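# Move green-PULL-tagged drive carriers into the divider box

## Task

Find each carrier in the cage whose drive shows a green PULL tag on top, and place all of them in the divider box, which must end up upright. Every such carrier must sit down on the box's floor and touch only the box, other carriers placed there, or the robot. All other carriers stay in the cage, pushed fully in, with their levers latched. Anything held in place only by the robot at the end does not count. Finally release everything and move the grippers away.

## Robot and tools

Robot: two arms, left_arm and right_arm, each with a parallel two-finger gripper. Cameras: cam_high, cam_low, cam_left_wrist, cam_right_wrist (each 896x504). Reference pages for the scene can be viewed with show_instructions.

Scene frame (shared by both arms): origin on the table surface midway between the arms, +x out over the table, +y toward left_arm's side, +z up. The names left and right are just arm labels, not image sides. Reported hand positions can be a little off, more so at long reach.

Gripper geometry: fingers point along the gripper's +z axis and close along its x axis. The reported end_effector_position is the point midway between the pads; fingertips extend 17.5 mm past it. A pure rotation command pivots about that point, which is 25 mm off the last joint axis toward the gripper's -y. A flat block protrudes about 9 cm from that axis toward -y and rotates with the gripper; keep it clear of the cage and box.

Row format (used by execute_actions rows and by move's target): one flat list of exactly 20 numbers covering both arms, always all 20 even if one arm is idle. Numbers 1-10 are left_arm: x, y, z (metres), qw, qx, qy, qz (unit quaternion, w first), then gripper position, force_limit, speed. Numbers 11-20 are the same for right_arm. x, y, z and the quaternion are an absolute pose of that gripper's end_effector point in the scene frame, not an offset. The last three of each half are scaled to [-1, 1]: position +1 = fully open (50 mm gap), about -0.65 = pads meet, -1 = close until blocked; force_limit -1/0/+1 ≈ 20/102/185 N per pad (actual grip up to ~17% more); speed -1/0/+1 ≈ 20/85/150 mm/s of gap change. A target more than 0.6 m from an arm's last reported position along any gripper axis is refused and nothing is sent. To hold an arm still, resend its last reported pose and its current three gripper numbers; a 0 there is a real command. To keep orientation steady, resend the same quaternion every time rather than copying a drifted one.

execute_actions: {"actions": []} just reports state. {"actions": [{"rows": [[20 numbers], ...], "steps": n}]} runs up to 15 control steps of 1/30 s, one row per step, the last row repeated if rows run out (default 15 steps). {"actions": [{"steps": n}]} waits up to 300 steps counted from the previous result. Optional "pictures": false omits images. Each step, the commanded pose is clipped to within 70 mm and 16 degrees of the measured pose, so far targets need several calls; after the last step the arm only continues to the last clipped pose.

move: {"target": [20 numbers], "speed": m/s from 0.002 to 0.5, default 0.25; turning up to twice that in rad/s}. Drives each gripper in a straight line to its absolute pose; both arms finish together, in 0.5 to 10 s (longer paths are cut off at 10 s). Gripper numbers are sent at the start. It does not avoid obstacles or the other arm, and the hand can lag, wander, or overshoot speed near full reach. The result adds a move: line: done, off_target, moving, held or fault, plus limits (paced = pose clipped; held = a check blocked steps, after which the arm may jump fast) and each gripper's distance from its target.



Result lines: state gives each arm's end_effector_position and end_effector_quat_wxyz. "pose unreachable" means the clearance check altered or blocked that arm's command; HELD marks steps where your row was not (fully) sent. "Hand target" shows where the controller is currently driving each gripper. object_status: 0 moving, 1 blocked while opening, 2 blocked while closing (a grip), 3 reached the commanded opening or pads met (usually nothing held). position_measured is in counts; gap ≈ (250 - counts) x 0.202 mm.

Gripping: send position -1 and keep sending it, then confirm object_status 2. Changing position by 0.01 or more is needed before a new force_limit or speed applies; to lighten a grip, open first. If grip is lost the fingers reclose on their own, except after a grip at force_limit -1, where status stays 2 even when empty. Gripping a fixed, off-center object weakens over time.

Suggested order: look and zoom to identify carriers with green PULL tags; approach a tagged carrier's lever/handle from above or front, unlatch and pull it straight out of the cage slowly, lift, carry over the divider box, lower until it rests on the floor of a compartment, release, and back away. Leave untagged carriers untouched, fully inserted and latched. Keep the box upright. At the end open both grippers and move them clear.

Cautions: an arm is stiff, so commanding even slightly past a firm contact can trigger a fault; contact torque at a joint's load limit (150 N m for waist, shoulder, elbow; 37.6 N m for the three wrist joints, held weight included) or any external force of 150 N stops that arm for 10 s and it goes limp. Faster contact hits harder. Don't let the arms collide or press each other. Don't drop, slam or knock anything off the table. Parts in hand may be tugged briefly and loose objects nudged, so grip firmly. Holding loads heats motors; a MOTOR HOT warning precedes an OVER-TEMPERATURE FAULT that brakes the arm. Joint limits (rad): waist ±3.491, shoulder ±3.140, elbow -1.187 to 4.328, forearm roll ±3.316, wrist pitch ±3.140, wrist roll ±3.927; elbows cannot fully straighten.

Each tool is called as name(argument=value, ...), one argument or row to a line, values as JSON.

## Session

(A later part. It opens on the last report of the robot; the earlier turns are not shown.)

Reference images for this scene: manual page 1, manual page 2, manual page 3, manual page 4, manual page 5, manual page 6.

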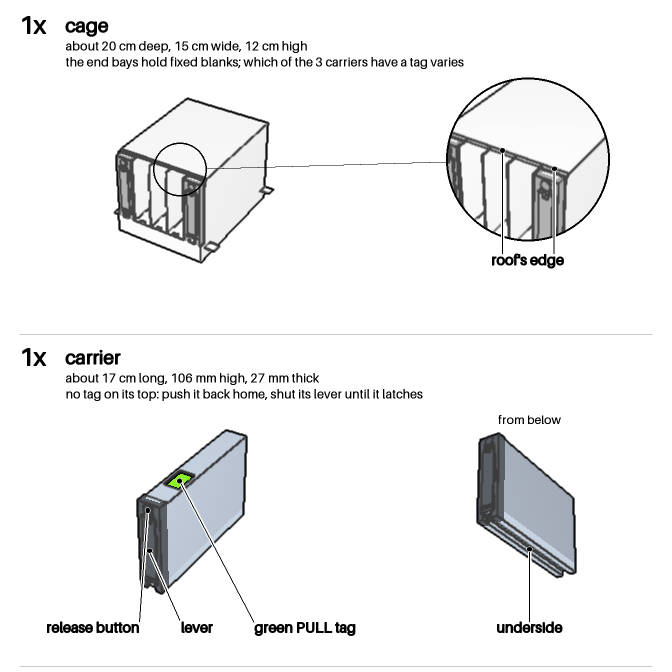

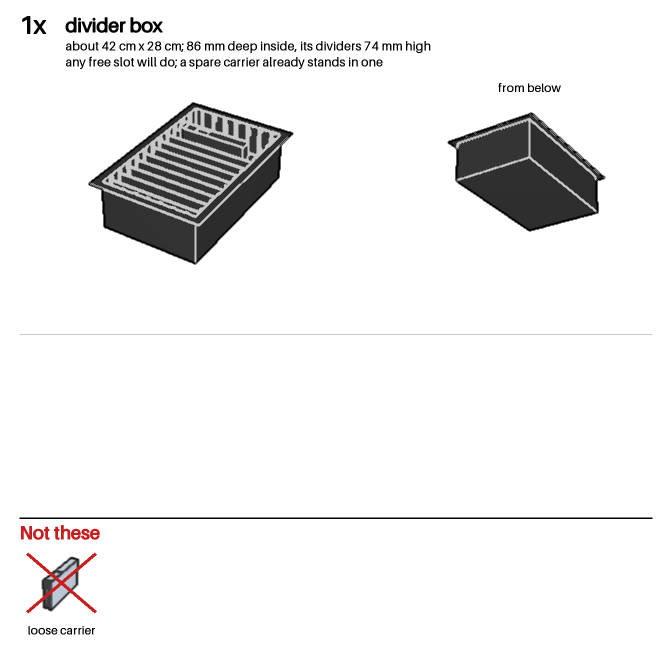

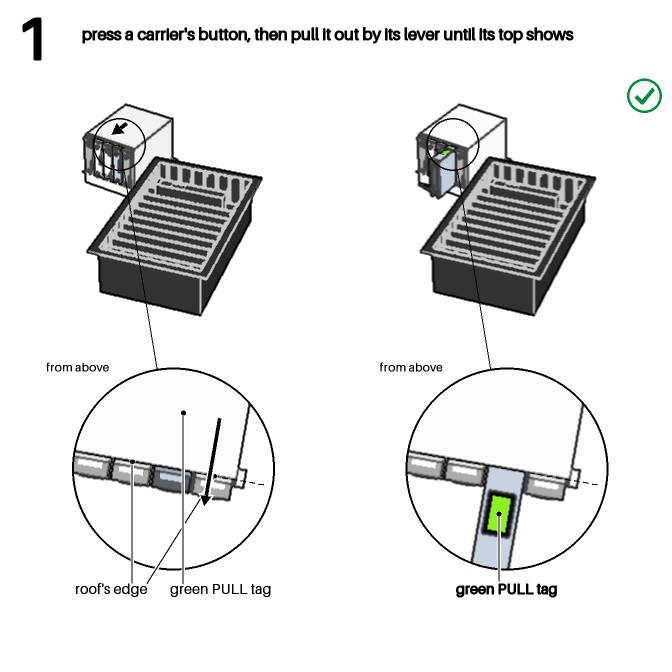

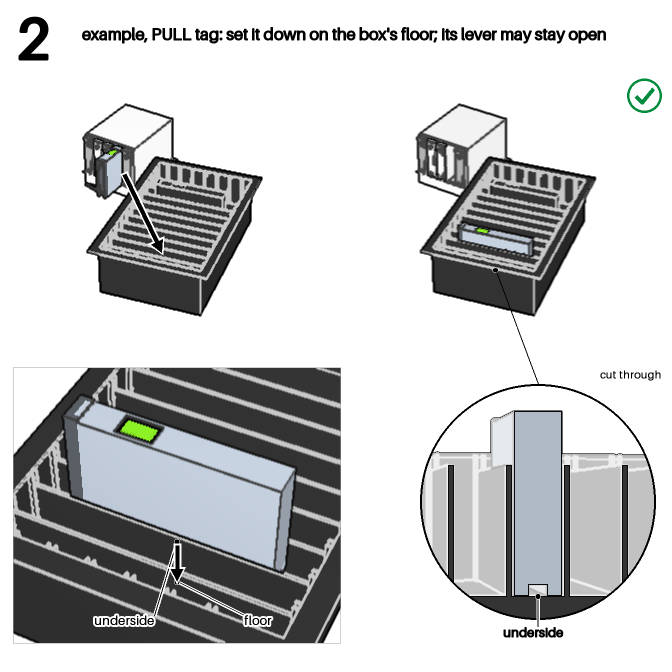

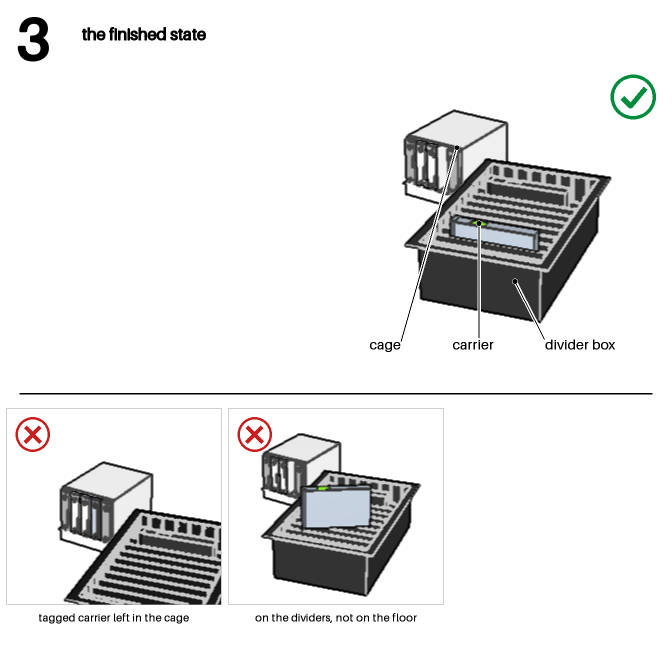

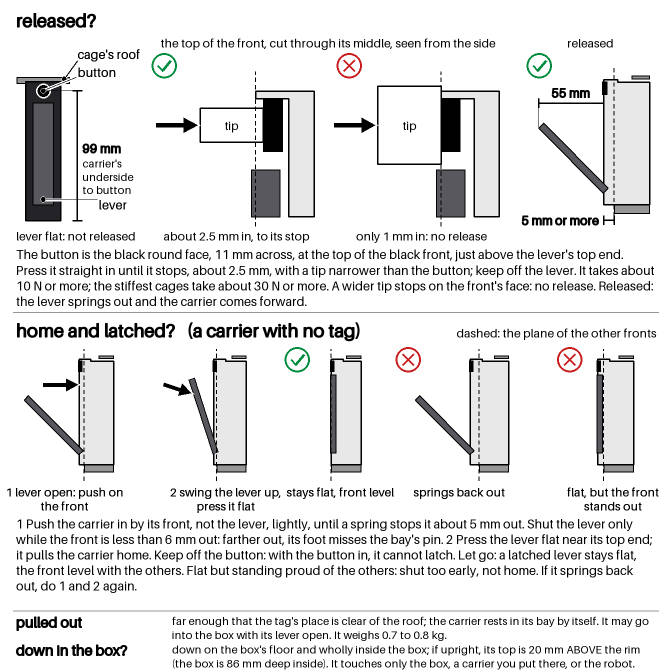

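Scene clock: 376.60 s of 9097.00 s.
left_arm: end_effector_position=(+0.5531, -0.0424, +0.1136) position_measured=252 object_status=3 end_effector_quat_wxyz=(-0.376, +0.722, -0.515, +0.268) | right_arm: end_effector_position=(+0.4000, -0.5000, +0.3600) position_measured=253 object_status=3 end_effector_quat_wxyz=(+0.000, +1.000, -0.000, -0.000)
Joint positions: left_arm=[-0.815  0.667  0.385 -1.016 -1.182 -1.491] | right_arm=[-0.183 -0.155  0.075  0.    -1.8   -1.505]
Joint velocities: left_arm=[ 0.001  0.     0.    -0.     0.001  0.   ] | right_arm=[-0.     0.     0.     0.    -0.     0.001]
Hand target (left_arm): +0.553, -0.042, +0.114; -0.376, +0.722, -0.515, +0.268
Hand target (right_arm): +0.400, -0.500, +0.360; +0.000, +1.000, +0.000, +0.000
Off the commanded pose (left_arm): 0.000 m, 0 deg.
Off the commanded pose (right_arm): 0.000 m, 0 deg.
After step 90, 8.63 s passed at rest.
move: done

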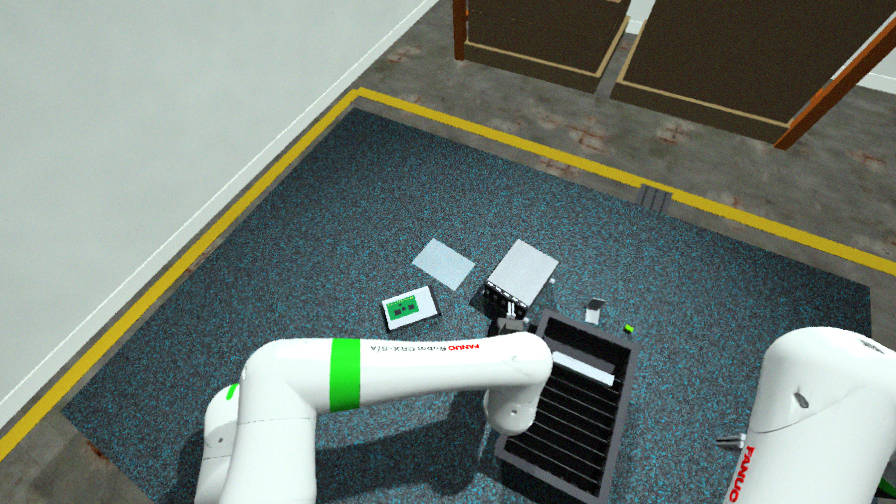

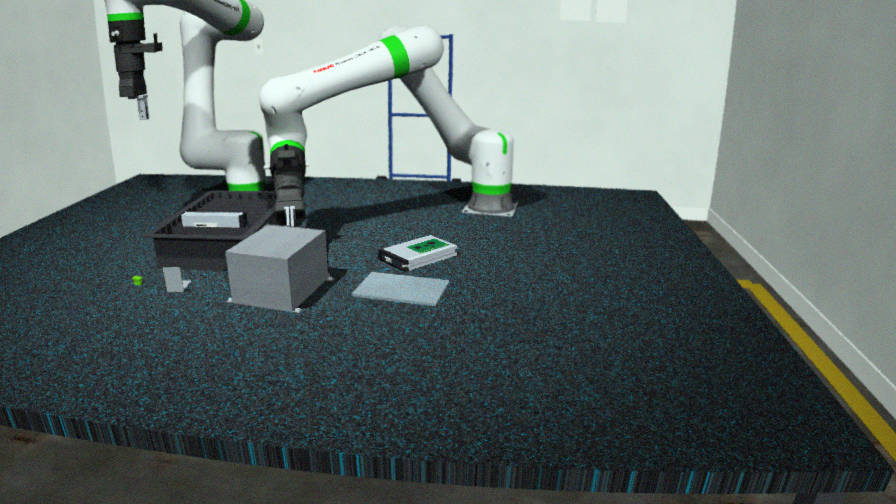

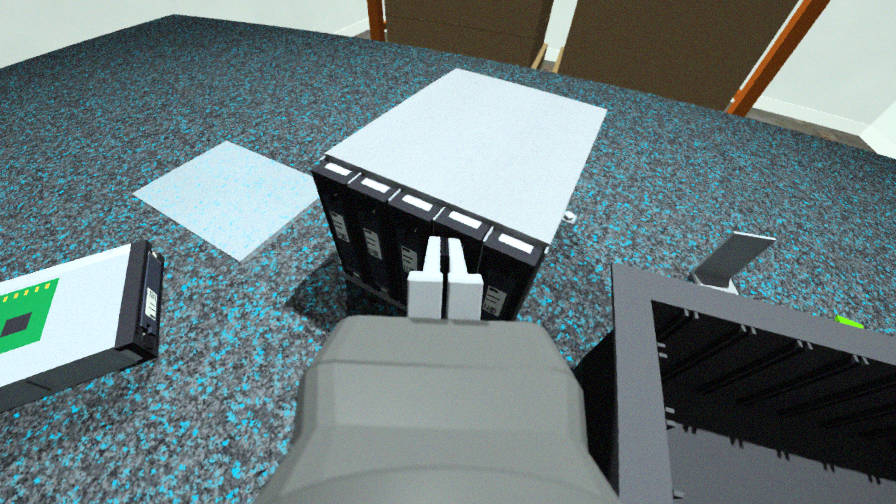

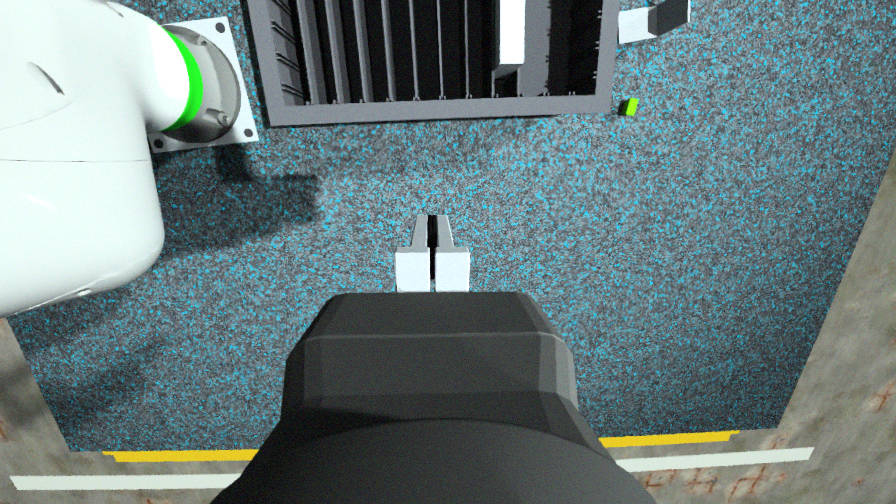

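move(
  target=[0.5546,-0.0427,0.1136,0.3760,-0.7222,0.5151,-0.2681,-1,-0.5,0.5, 0.40,-0.50,0.36,0,1,0,0,-1,0,0.5],
  speed=0.003,
)

zoom_image(
  camera="cam_left_wrist",
  region=[420,180,520,250],
)

Scene clock: 386.60 s of 9097.00 s.
left_arm: end_effector_position=(+0.5545, -0.0427, +0.1135) position_measured=252 object_status=3 end_effector_quat_wxyz=(-0.376, +0.722, -0.515, +0.268) | right_arm: end_effector_position=(+0.4000, -0.5000, +0.3600) position_measured=253 object_status=3 end_effector_quat_wxyz=(+0.000, +1.000, -0.000, -0.000)
Joint positions: left_arm=[-0.813  0.669  0.388 -1.016 -1.181 -1.493] | right_arm=[-0.183 -0.155  0.075  0.    -1.8   -1.505]
Joint velocities: left_arm=[ 0.002  0.001  0.001 -0.     0.    -0.001] | right_arm=[-0.001  0.     0.    -0.     0.     0.001]
Hand target (left_arm): +0.555, -0.043, +0.114; -0.376, +0.722, -0.515, +0.268
Hand target (right_arm): +0.400, -0.500, +0.360; +0.000, +1.000, -0.000, +0.000
Off the commanded pose (left_arm): 0.000 m, 0 deg.
Off the commanded pose (right_arm): 0.000 m, 0 deg.
After step 90, 6.27 s passed at rest.
move: done

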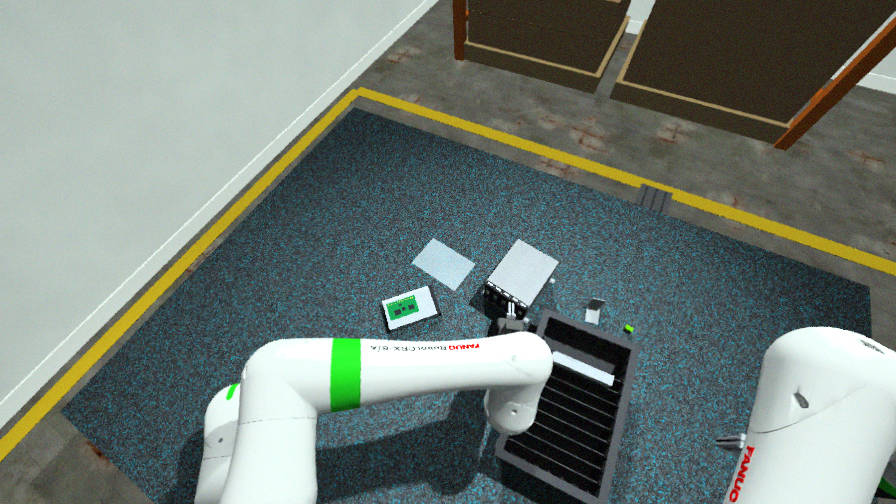

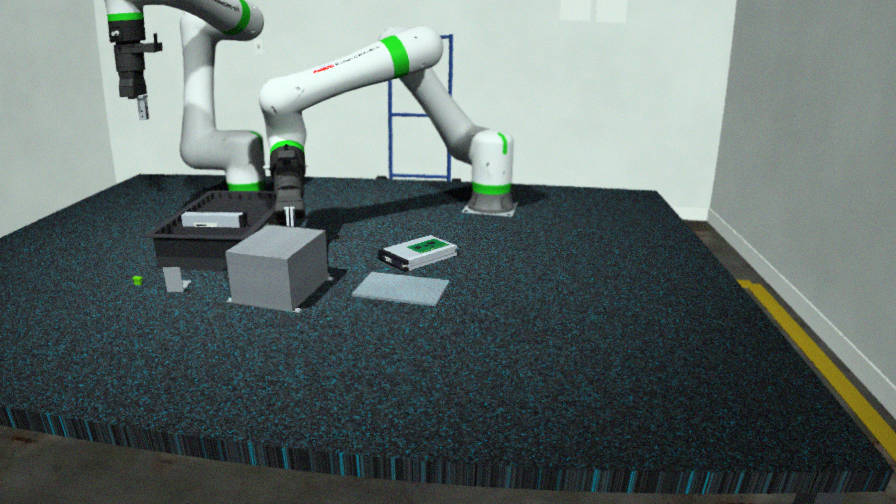

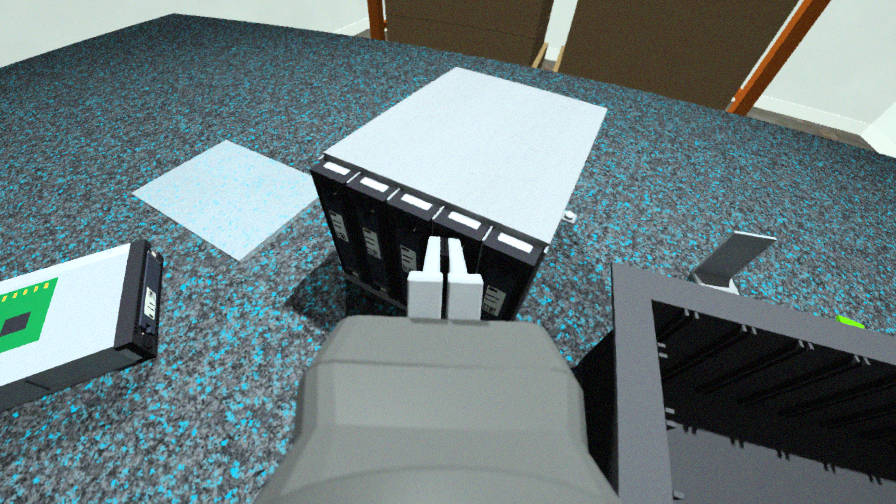

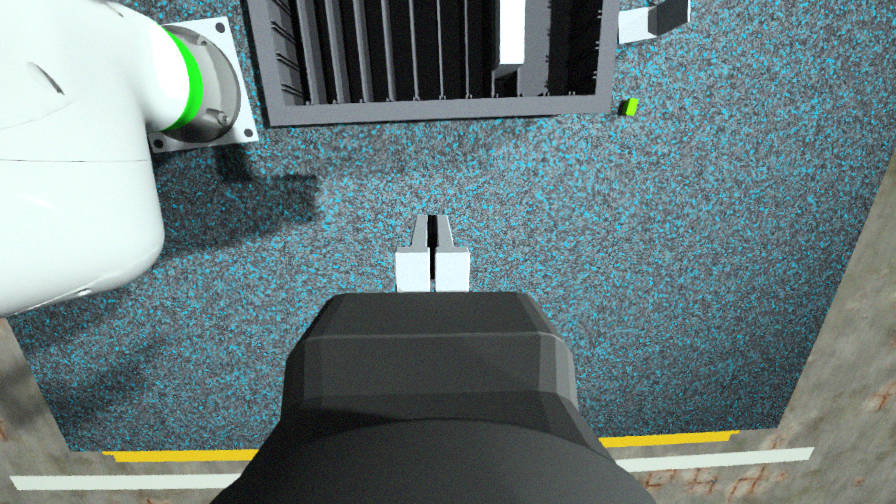

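Region (420, 180, 520, 250) of cam_left_wrist's 896x504 image, scaled by 5.040, with more detail than that image has; it fills the top 353 rows of this view, and the rest is white.

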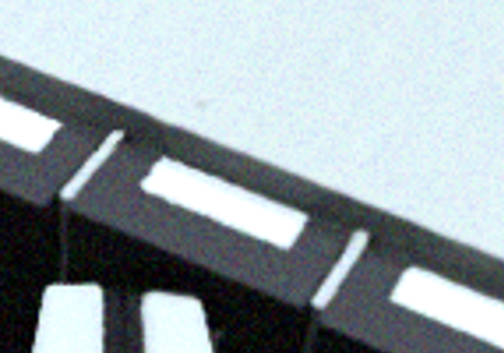

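move(
  target=[0.5521,-0.0422,0.1136,0.3760,-0.7222,0.5151,-0.2681,-1,-0.5,0.5, 0.40,-0.50,0.36,0,1,0,0,-1,0,0.5],
  speed=0.005,
)

zoom_image(
  camera="cam_left_wrist",
  region=[430,200,500,250],
)

Scene clock: 391.47 s of 9097.00 s.
left_arm: end_effector_position=(+0.5522, -0.0422, +0.1137) position_measured=252 object_status=3 end_effector_quat_wxyz=(-0.376, +0.722, -0.515, +0.268) | right_arm: end_effector_position=(+0.4000, -0.5000, +0.3600) position_measured=253 object_status=3 end_effector_quat_wxyz=(+0.000, +1.000, -0.000, +0.000)
Joint positions: left_arm=[-0.816  0.666  0.382 -1.017 -1.182 -1.489] | right_arm=[-0.183 -0.155  0.075  0.    -1.8   -1.505]
Joint velocities: left_arm=[-0.001 -0.001 -0.001  0.002 -0.002  0.001] | right_arm=[-0.001 -0.     0.     0.    -0.     0.   ]
Hand target (left_arm): +0.552, -0.042, +0.114; -0.376, +0.722, -0.515, +0.268
Hand target (right_arm): +0.400, -0.500, +0.360; +0.000, +1.000, +0.000, +0.000
Off the commanded pose (left_arm): 0.000 m, 0 deg.
Off the commanded pose (right_arm): 0.000 m, 0 deg.
After step 90, 1.13 s passed at rest.
move: done

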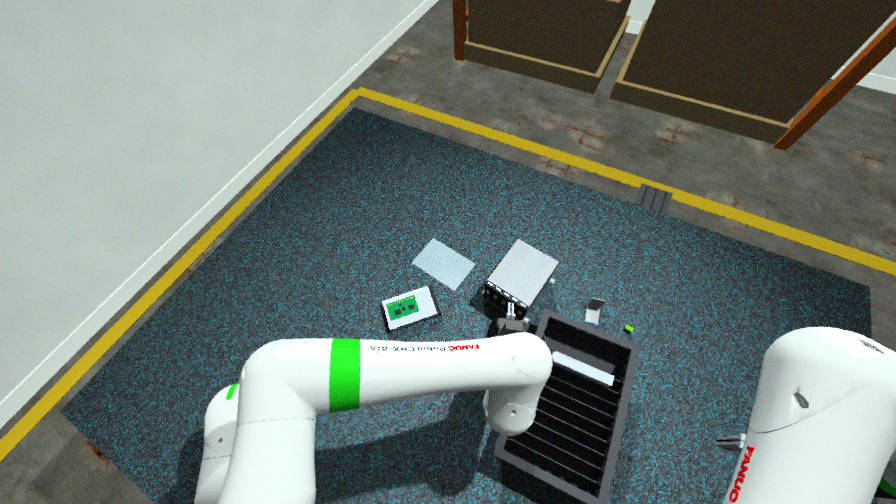

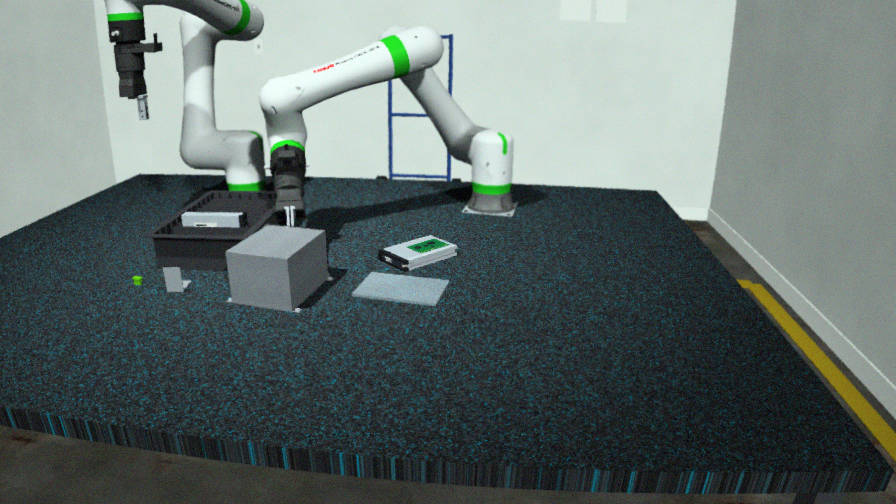

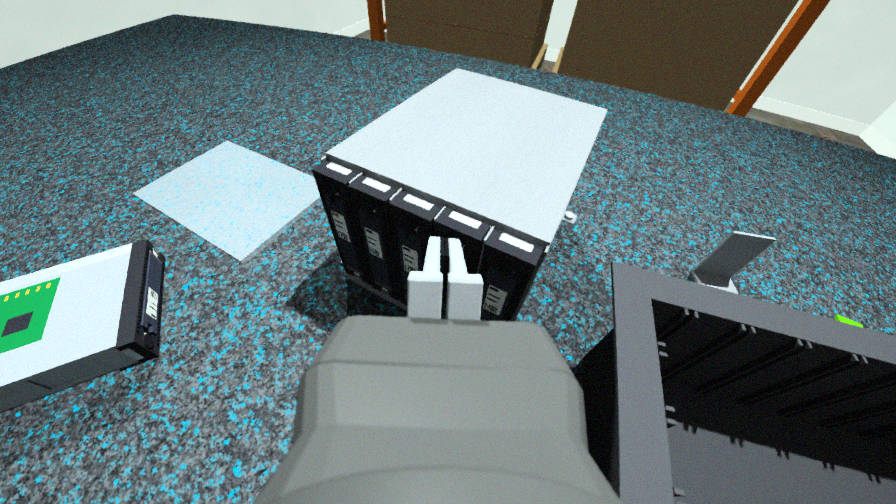

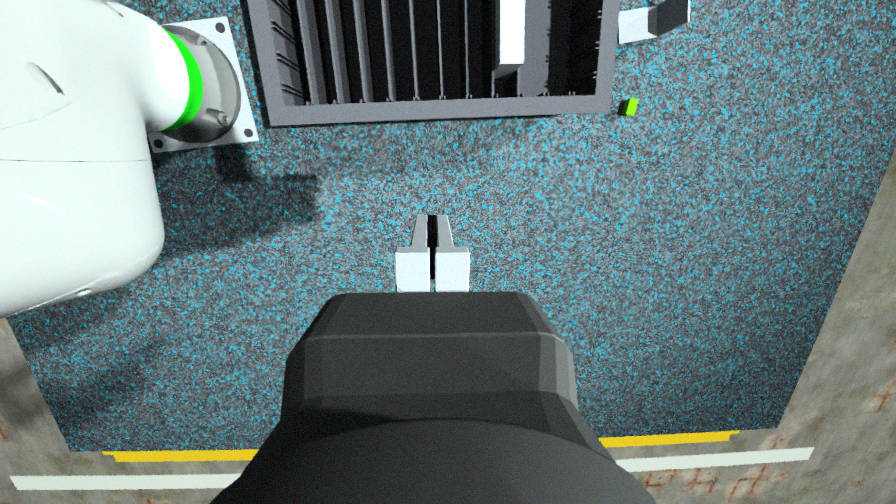

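Region (430, 200, 500, 250) of cam_left_wrist's 896x504 image, scaled by 7.200, with more detail than that image has; it fills the top 360 rows of this view, and the rest is white.

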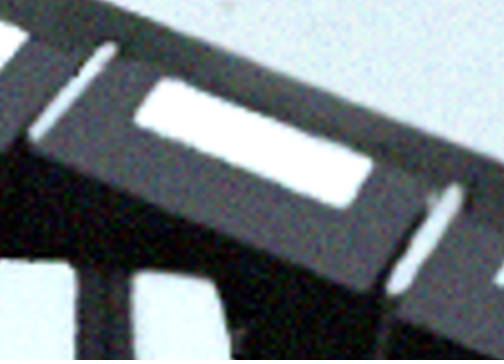

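zoom_image(
  camera="cam_left_wrist",
  region=[440,218,490,254],
)

Region (440, 218, 490, 254) of cam_left_wrist's 896x504 image, scaled by 10.080, with more detail than that image has; it fills the top 363 rows of this view, and the rest is white.

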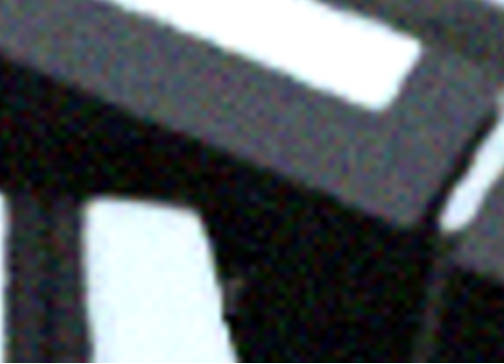

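move(
  target=[0.5552,-0.0428,0.1136,0.3760,-0.7222,0.5151,-0.2681,-1,-0.5,0.5, 0.40,-0.50,0.36,0,1,0,0,-1,0,0.5],
  speed=0.003,
)

zoom_image(
  camera="cam_left_wrist",
  region=[420,180,520,250],
)

Scene clock: 512.73 s of 9097.00 s.
left_arm: end_effector_position=(+0.5551, -0.0428, +0.1136) position_measured=252 object_status=3 end_effector_quat_wxyz=(-0.376, +0.722, -0.515, +0.268) | right_arm: end_effector_position=(+0.4000, -0.5000, +0.3600) position_measured=253 object_status=3 end_effector_quat_wxyz=(+0.000, +1.000, -0.000, +0.000)
Joint positions: left_arm=[-0.813  0.67   0.389 -1.016 -1.181 -1.494] | right_arm=[-0.183 -0.155  0.075  0.    -1.8   -1.505]
Joint velocities: left_arm=[0.001 0.    0.001 0.002 0.    0.   ] | right_arm=[-0.  0.  0. -0.  0.  0.]
Hand target (left_arm): +0.555, -0.043, +0.114; -0.376, +0.722, -0.515, +0.268
Hand target (right_arm): +0.400, -0.500, +0.360; +0.000, +1.000, +0.000, +0.000
Off the commanded pose (left_arm): 0.000 m, 0 deg.
Off the commanded pose (right_arm): 0.000 m, 0 deg.
After step 90, 117.00 s passed at rest.
move: done

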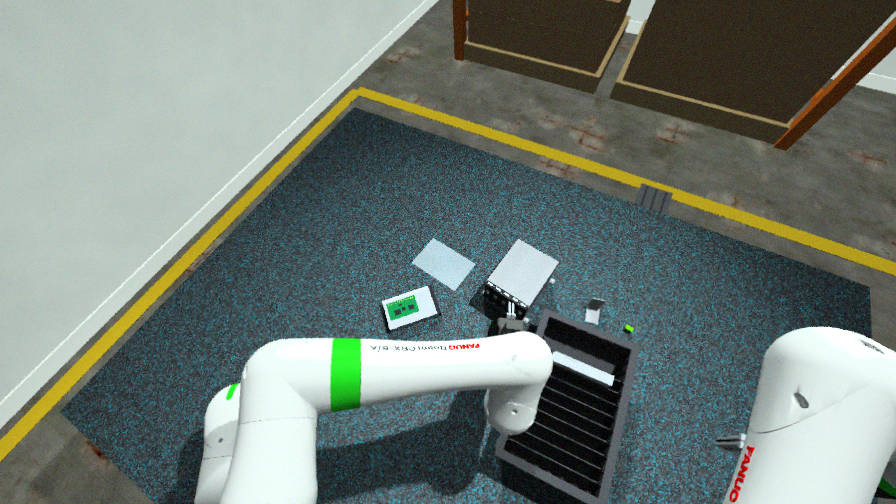

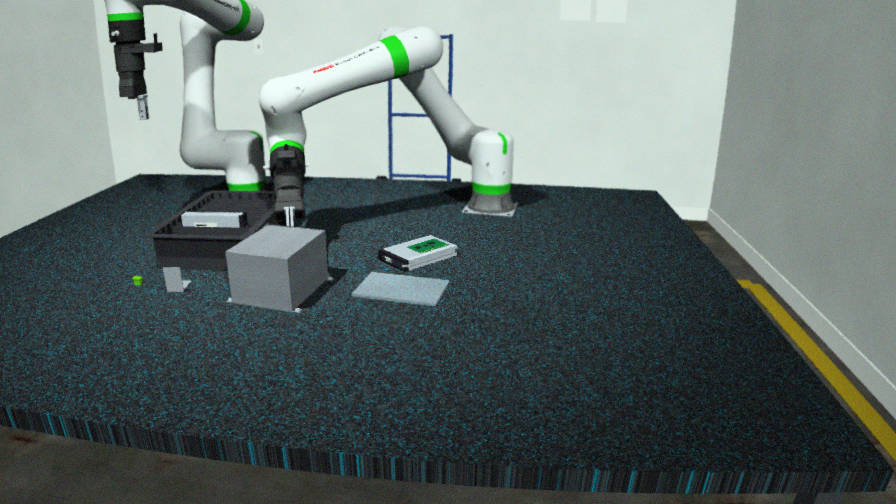

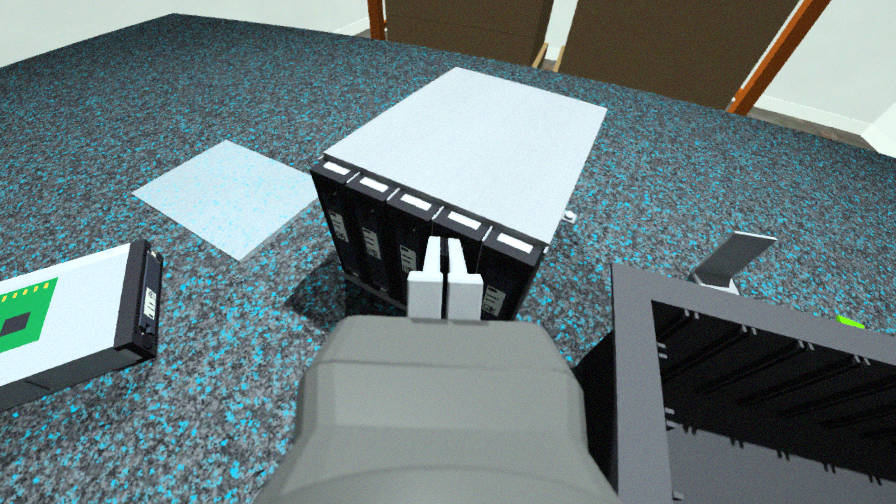

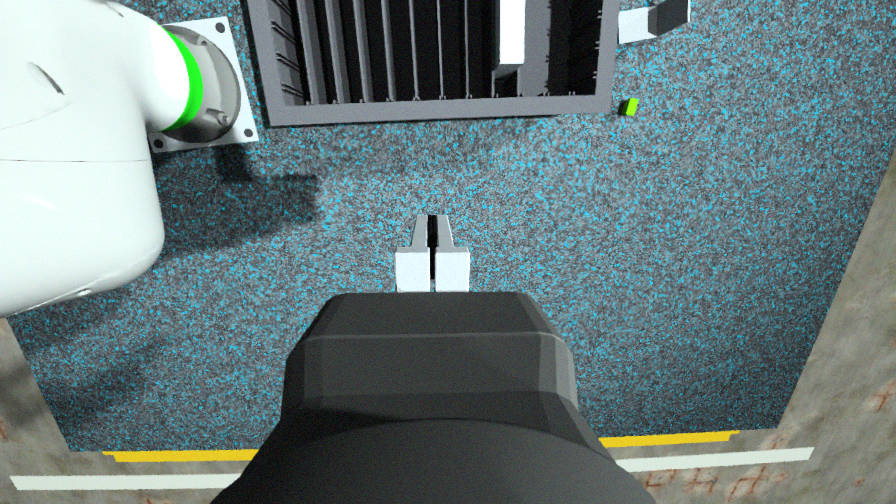

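Region (420, 180, 520, 250) of cam_left_wrist's 896x504 image, scaled by 5.040, with more detail than that image has; it fills the top 353 rows of this view, and the rest is white.

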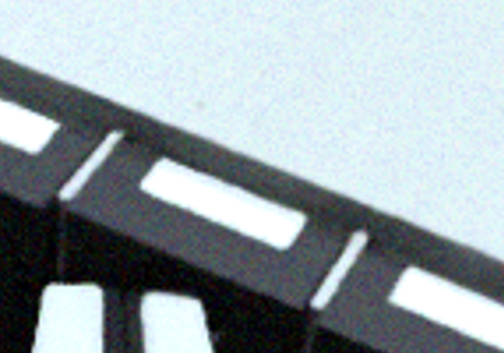

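move(
  target=[0.5559,-0.0429,0.1136,0.3760,-0.7222,0.5151,-0.2681,-1,-0.5,0.5, 0.40,-0.50,0.36,0,1,0,0,-1,0,0.5],
  speed=0.003,
)

zoom_image(
  camera="cam_left_wrist",
  region=[420,180,520,250],
)

Scene clock: 526.53 s of 9097.00 s.
left_arm: end_effector_position=(+0.5531, -0.0430, +0.1127) position_measured=252 object_status=3 end_effector_quat_wxyz=(-0.374, +0.724, -0.515, +0.266) | right_arm: end_effector_position=(+0.4000, -0.5000, +0.3600) position_measured=253 object_status=3 end_effector_quat_wxyz=(+0.000, +1.000, -0.000, +0.000)
Joint positions: left_arm=[-0.813  0.67   0.39  -1.009 -1.184 -1.494] | right_arm=[-0.183 -0.155  0.075  0.    -1.8   -1.505]
Joint velocities: left_arm=[ 0.001 -0.    -0.     0.     0.002  0.001] | right_arm=[-0.001 -0.     0.    -0.     0.     0.   ]
Hand target (left_arm): +0.553, -0.043, +0.113; -0.374, +0.724, -0.515, +0.266
Hand target (right_arm): +0.400, -0.500, +0.360; -0.000, +1.000, +0.000, +0.000
Off the commanded pose (left_arm): 0.003 m, 0 deg.
Off the commanded pose (right_arm): 0.000 m, 0 deg.
FORCE FAULT: contact force on the left arm reached its limit, and that arm stopped for 10 seconds. The contact can be on any part of that arm, not only on its tool. That arm's remaining commands of this call were not run. That arm holds still and accepts commands again. Move the arm away from the contact; if what it grips holds it there, let go first. Pushing or pulling that hard again can fault the arm again.
After step 90, 0.33 s passed at rest.
move: fault (left_arm)

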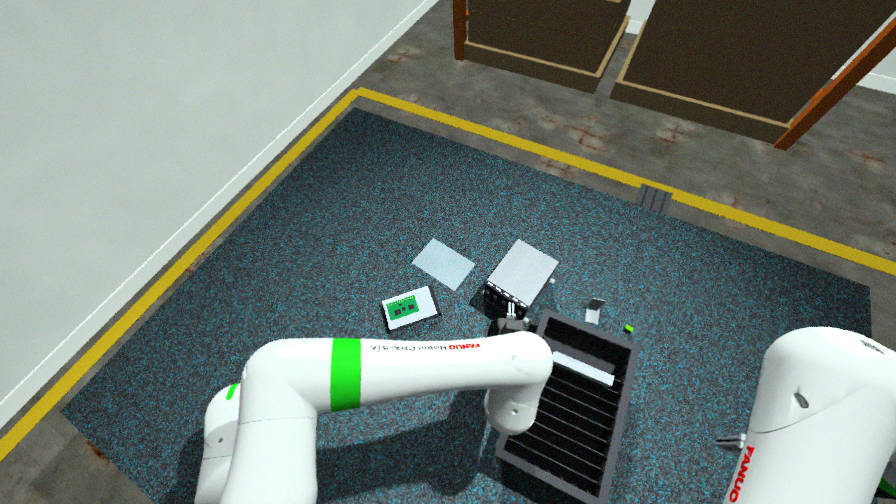

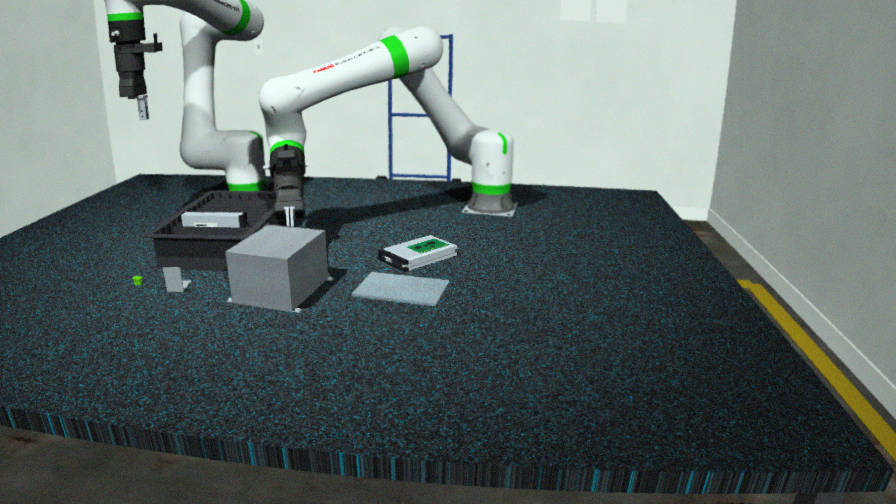

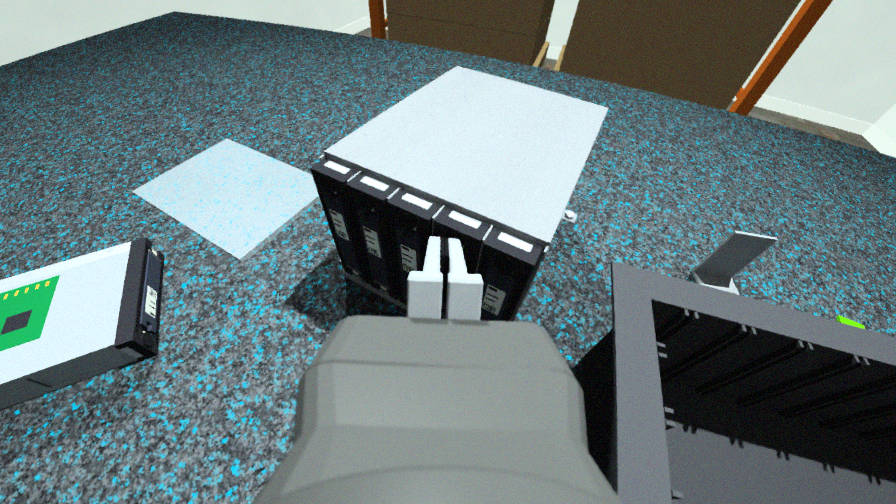

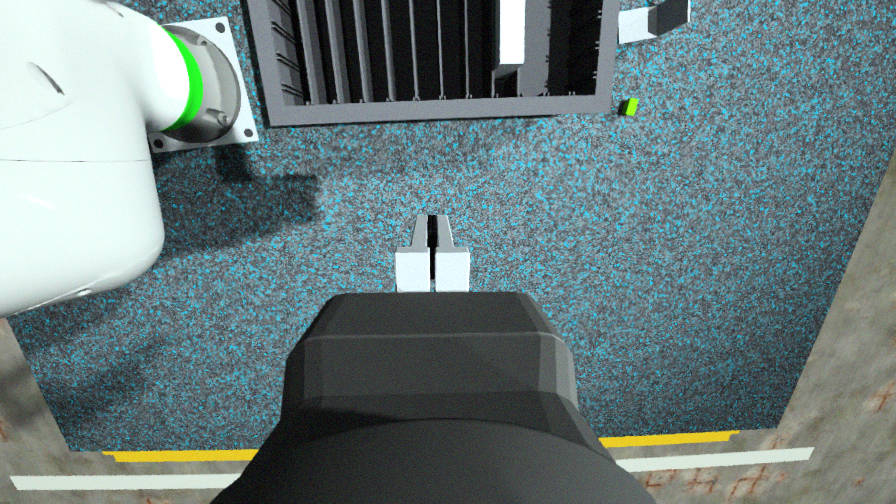

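Region (420, 180, 520, 250) of cam_left_wrist's 896x504 image, scaled by 5.040, with more detail than that image has; it fills the top 353 rows of this view, and the rest is white.

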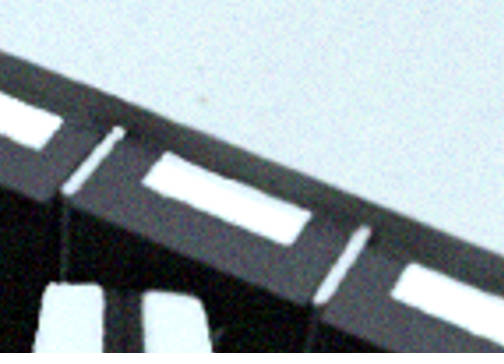

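execute_actions(
  actions=[],
)

Scene clock: 549.50 s of 9097.00 s.
left_arm: end_effector_position=(+0.5531, -0.0430, +0.1127) position_measured=252 object_status=3 end_effector_quat_wxyz=(-0.374, +0.724, -0.515, +0.266) | right_arm: end_effector_position=(+0.4000, -0.5000, +0.3600) position_measured=253 object_status=3 end_effector_quat_wxyz=(+0.000, +1.000, -0.000, +0.000)
Joint positions: left_arm=[-0.813  0.67   0.39  -1.009 -1.184 -1.494] | right_arm=[-0.183 -0.155  0.075  0.    -1.8   -1.505]
Joint velocities: left_arm=[ 0.     0.    -0.    -0.001 -0.001  0.   ] | right_arm=[ 0.001  0.     0.    -0.     0.    -0.   ]
Hand target (left_arm): +0.553, -0.043, +0.113; -0.374, +0.724, -0.515, +0.266
Hand target (right_arm): +0.400, -0.500, +0.360; -0.000, +1.000, +0.000, +0.000
Off the commanded pose (left_arm): 0.003 m, 0 deg.
Off the commanded pose (right_arm): 0.000 m, 0 deg.
Steps of this call (steps 1 to 90: nothing new was sent; then 19.97 s passed at rest). Readings (end_effector_position | what the end effector reports):
1: left_arm (+0.5531, -0.0430, +0.1127) | right_arm (+0.4000, -0.5000, +0.3600) | left_arm position_measured=252 object_status=3 | right_arm position_measured=253 object_status=3
2: left_arm (+0.5531, -0.0430, +0.1127) | right_arm (+0.4000, -0.5000, +0.3600) | left_arm position_measured=252 object_status=3 | right_arm position_measured=253 object_status=3
4: left_arm (+0.5531, -0.0430, +0.1127) | right_arm (+0.4000, -0.5000, +0.3600) | left_arm position_measured=252 object_status=3 | right_arm position_measured=253 object_status=3
8: left_arm (+0.5531, -0.0430, +0.1127) | right_arm (+0.4000, -0.5000, +0.3600) | left_arm position_measured=252 object_status=3 | right_arm position_measured=253 object_status=3
90: the state above

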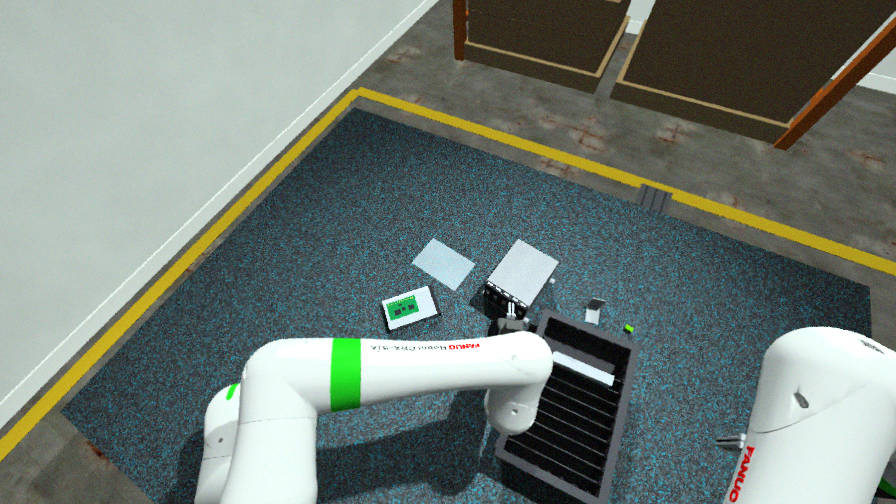

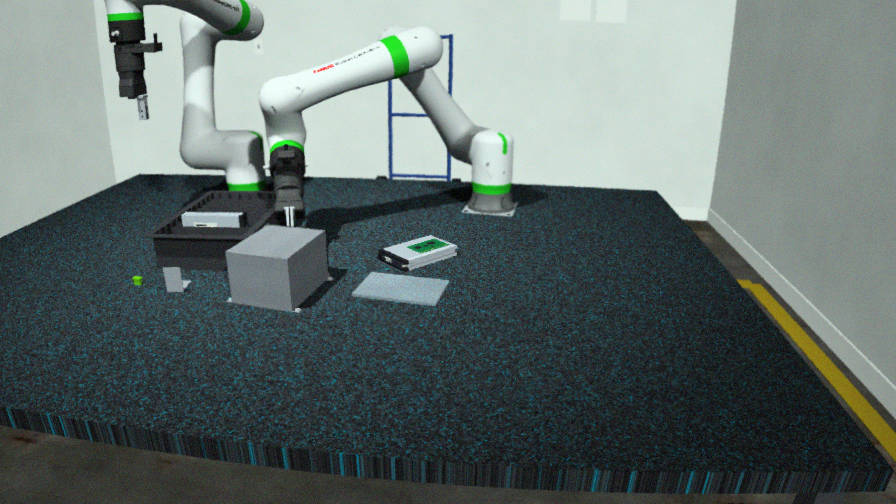

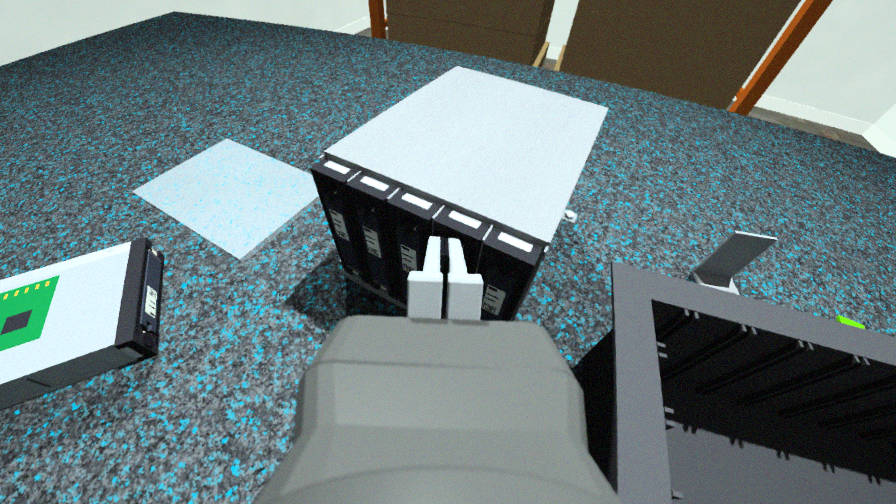

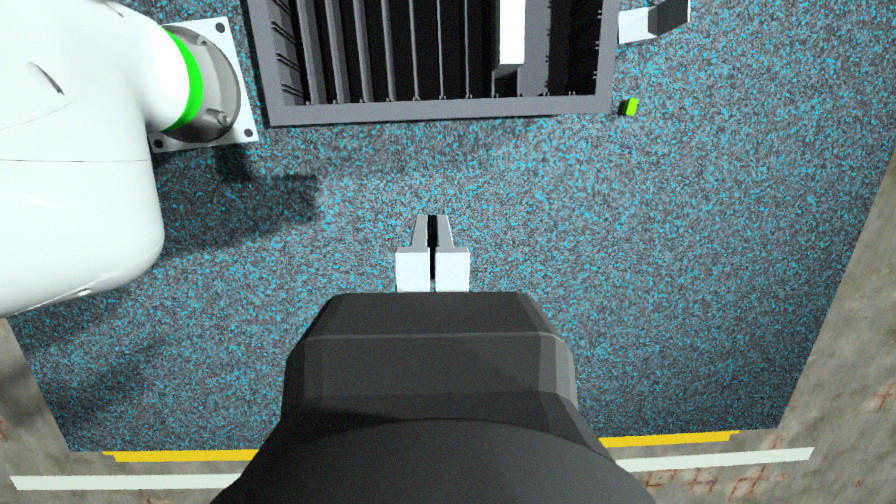

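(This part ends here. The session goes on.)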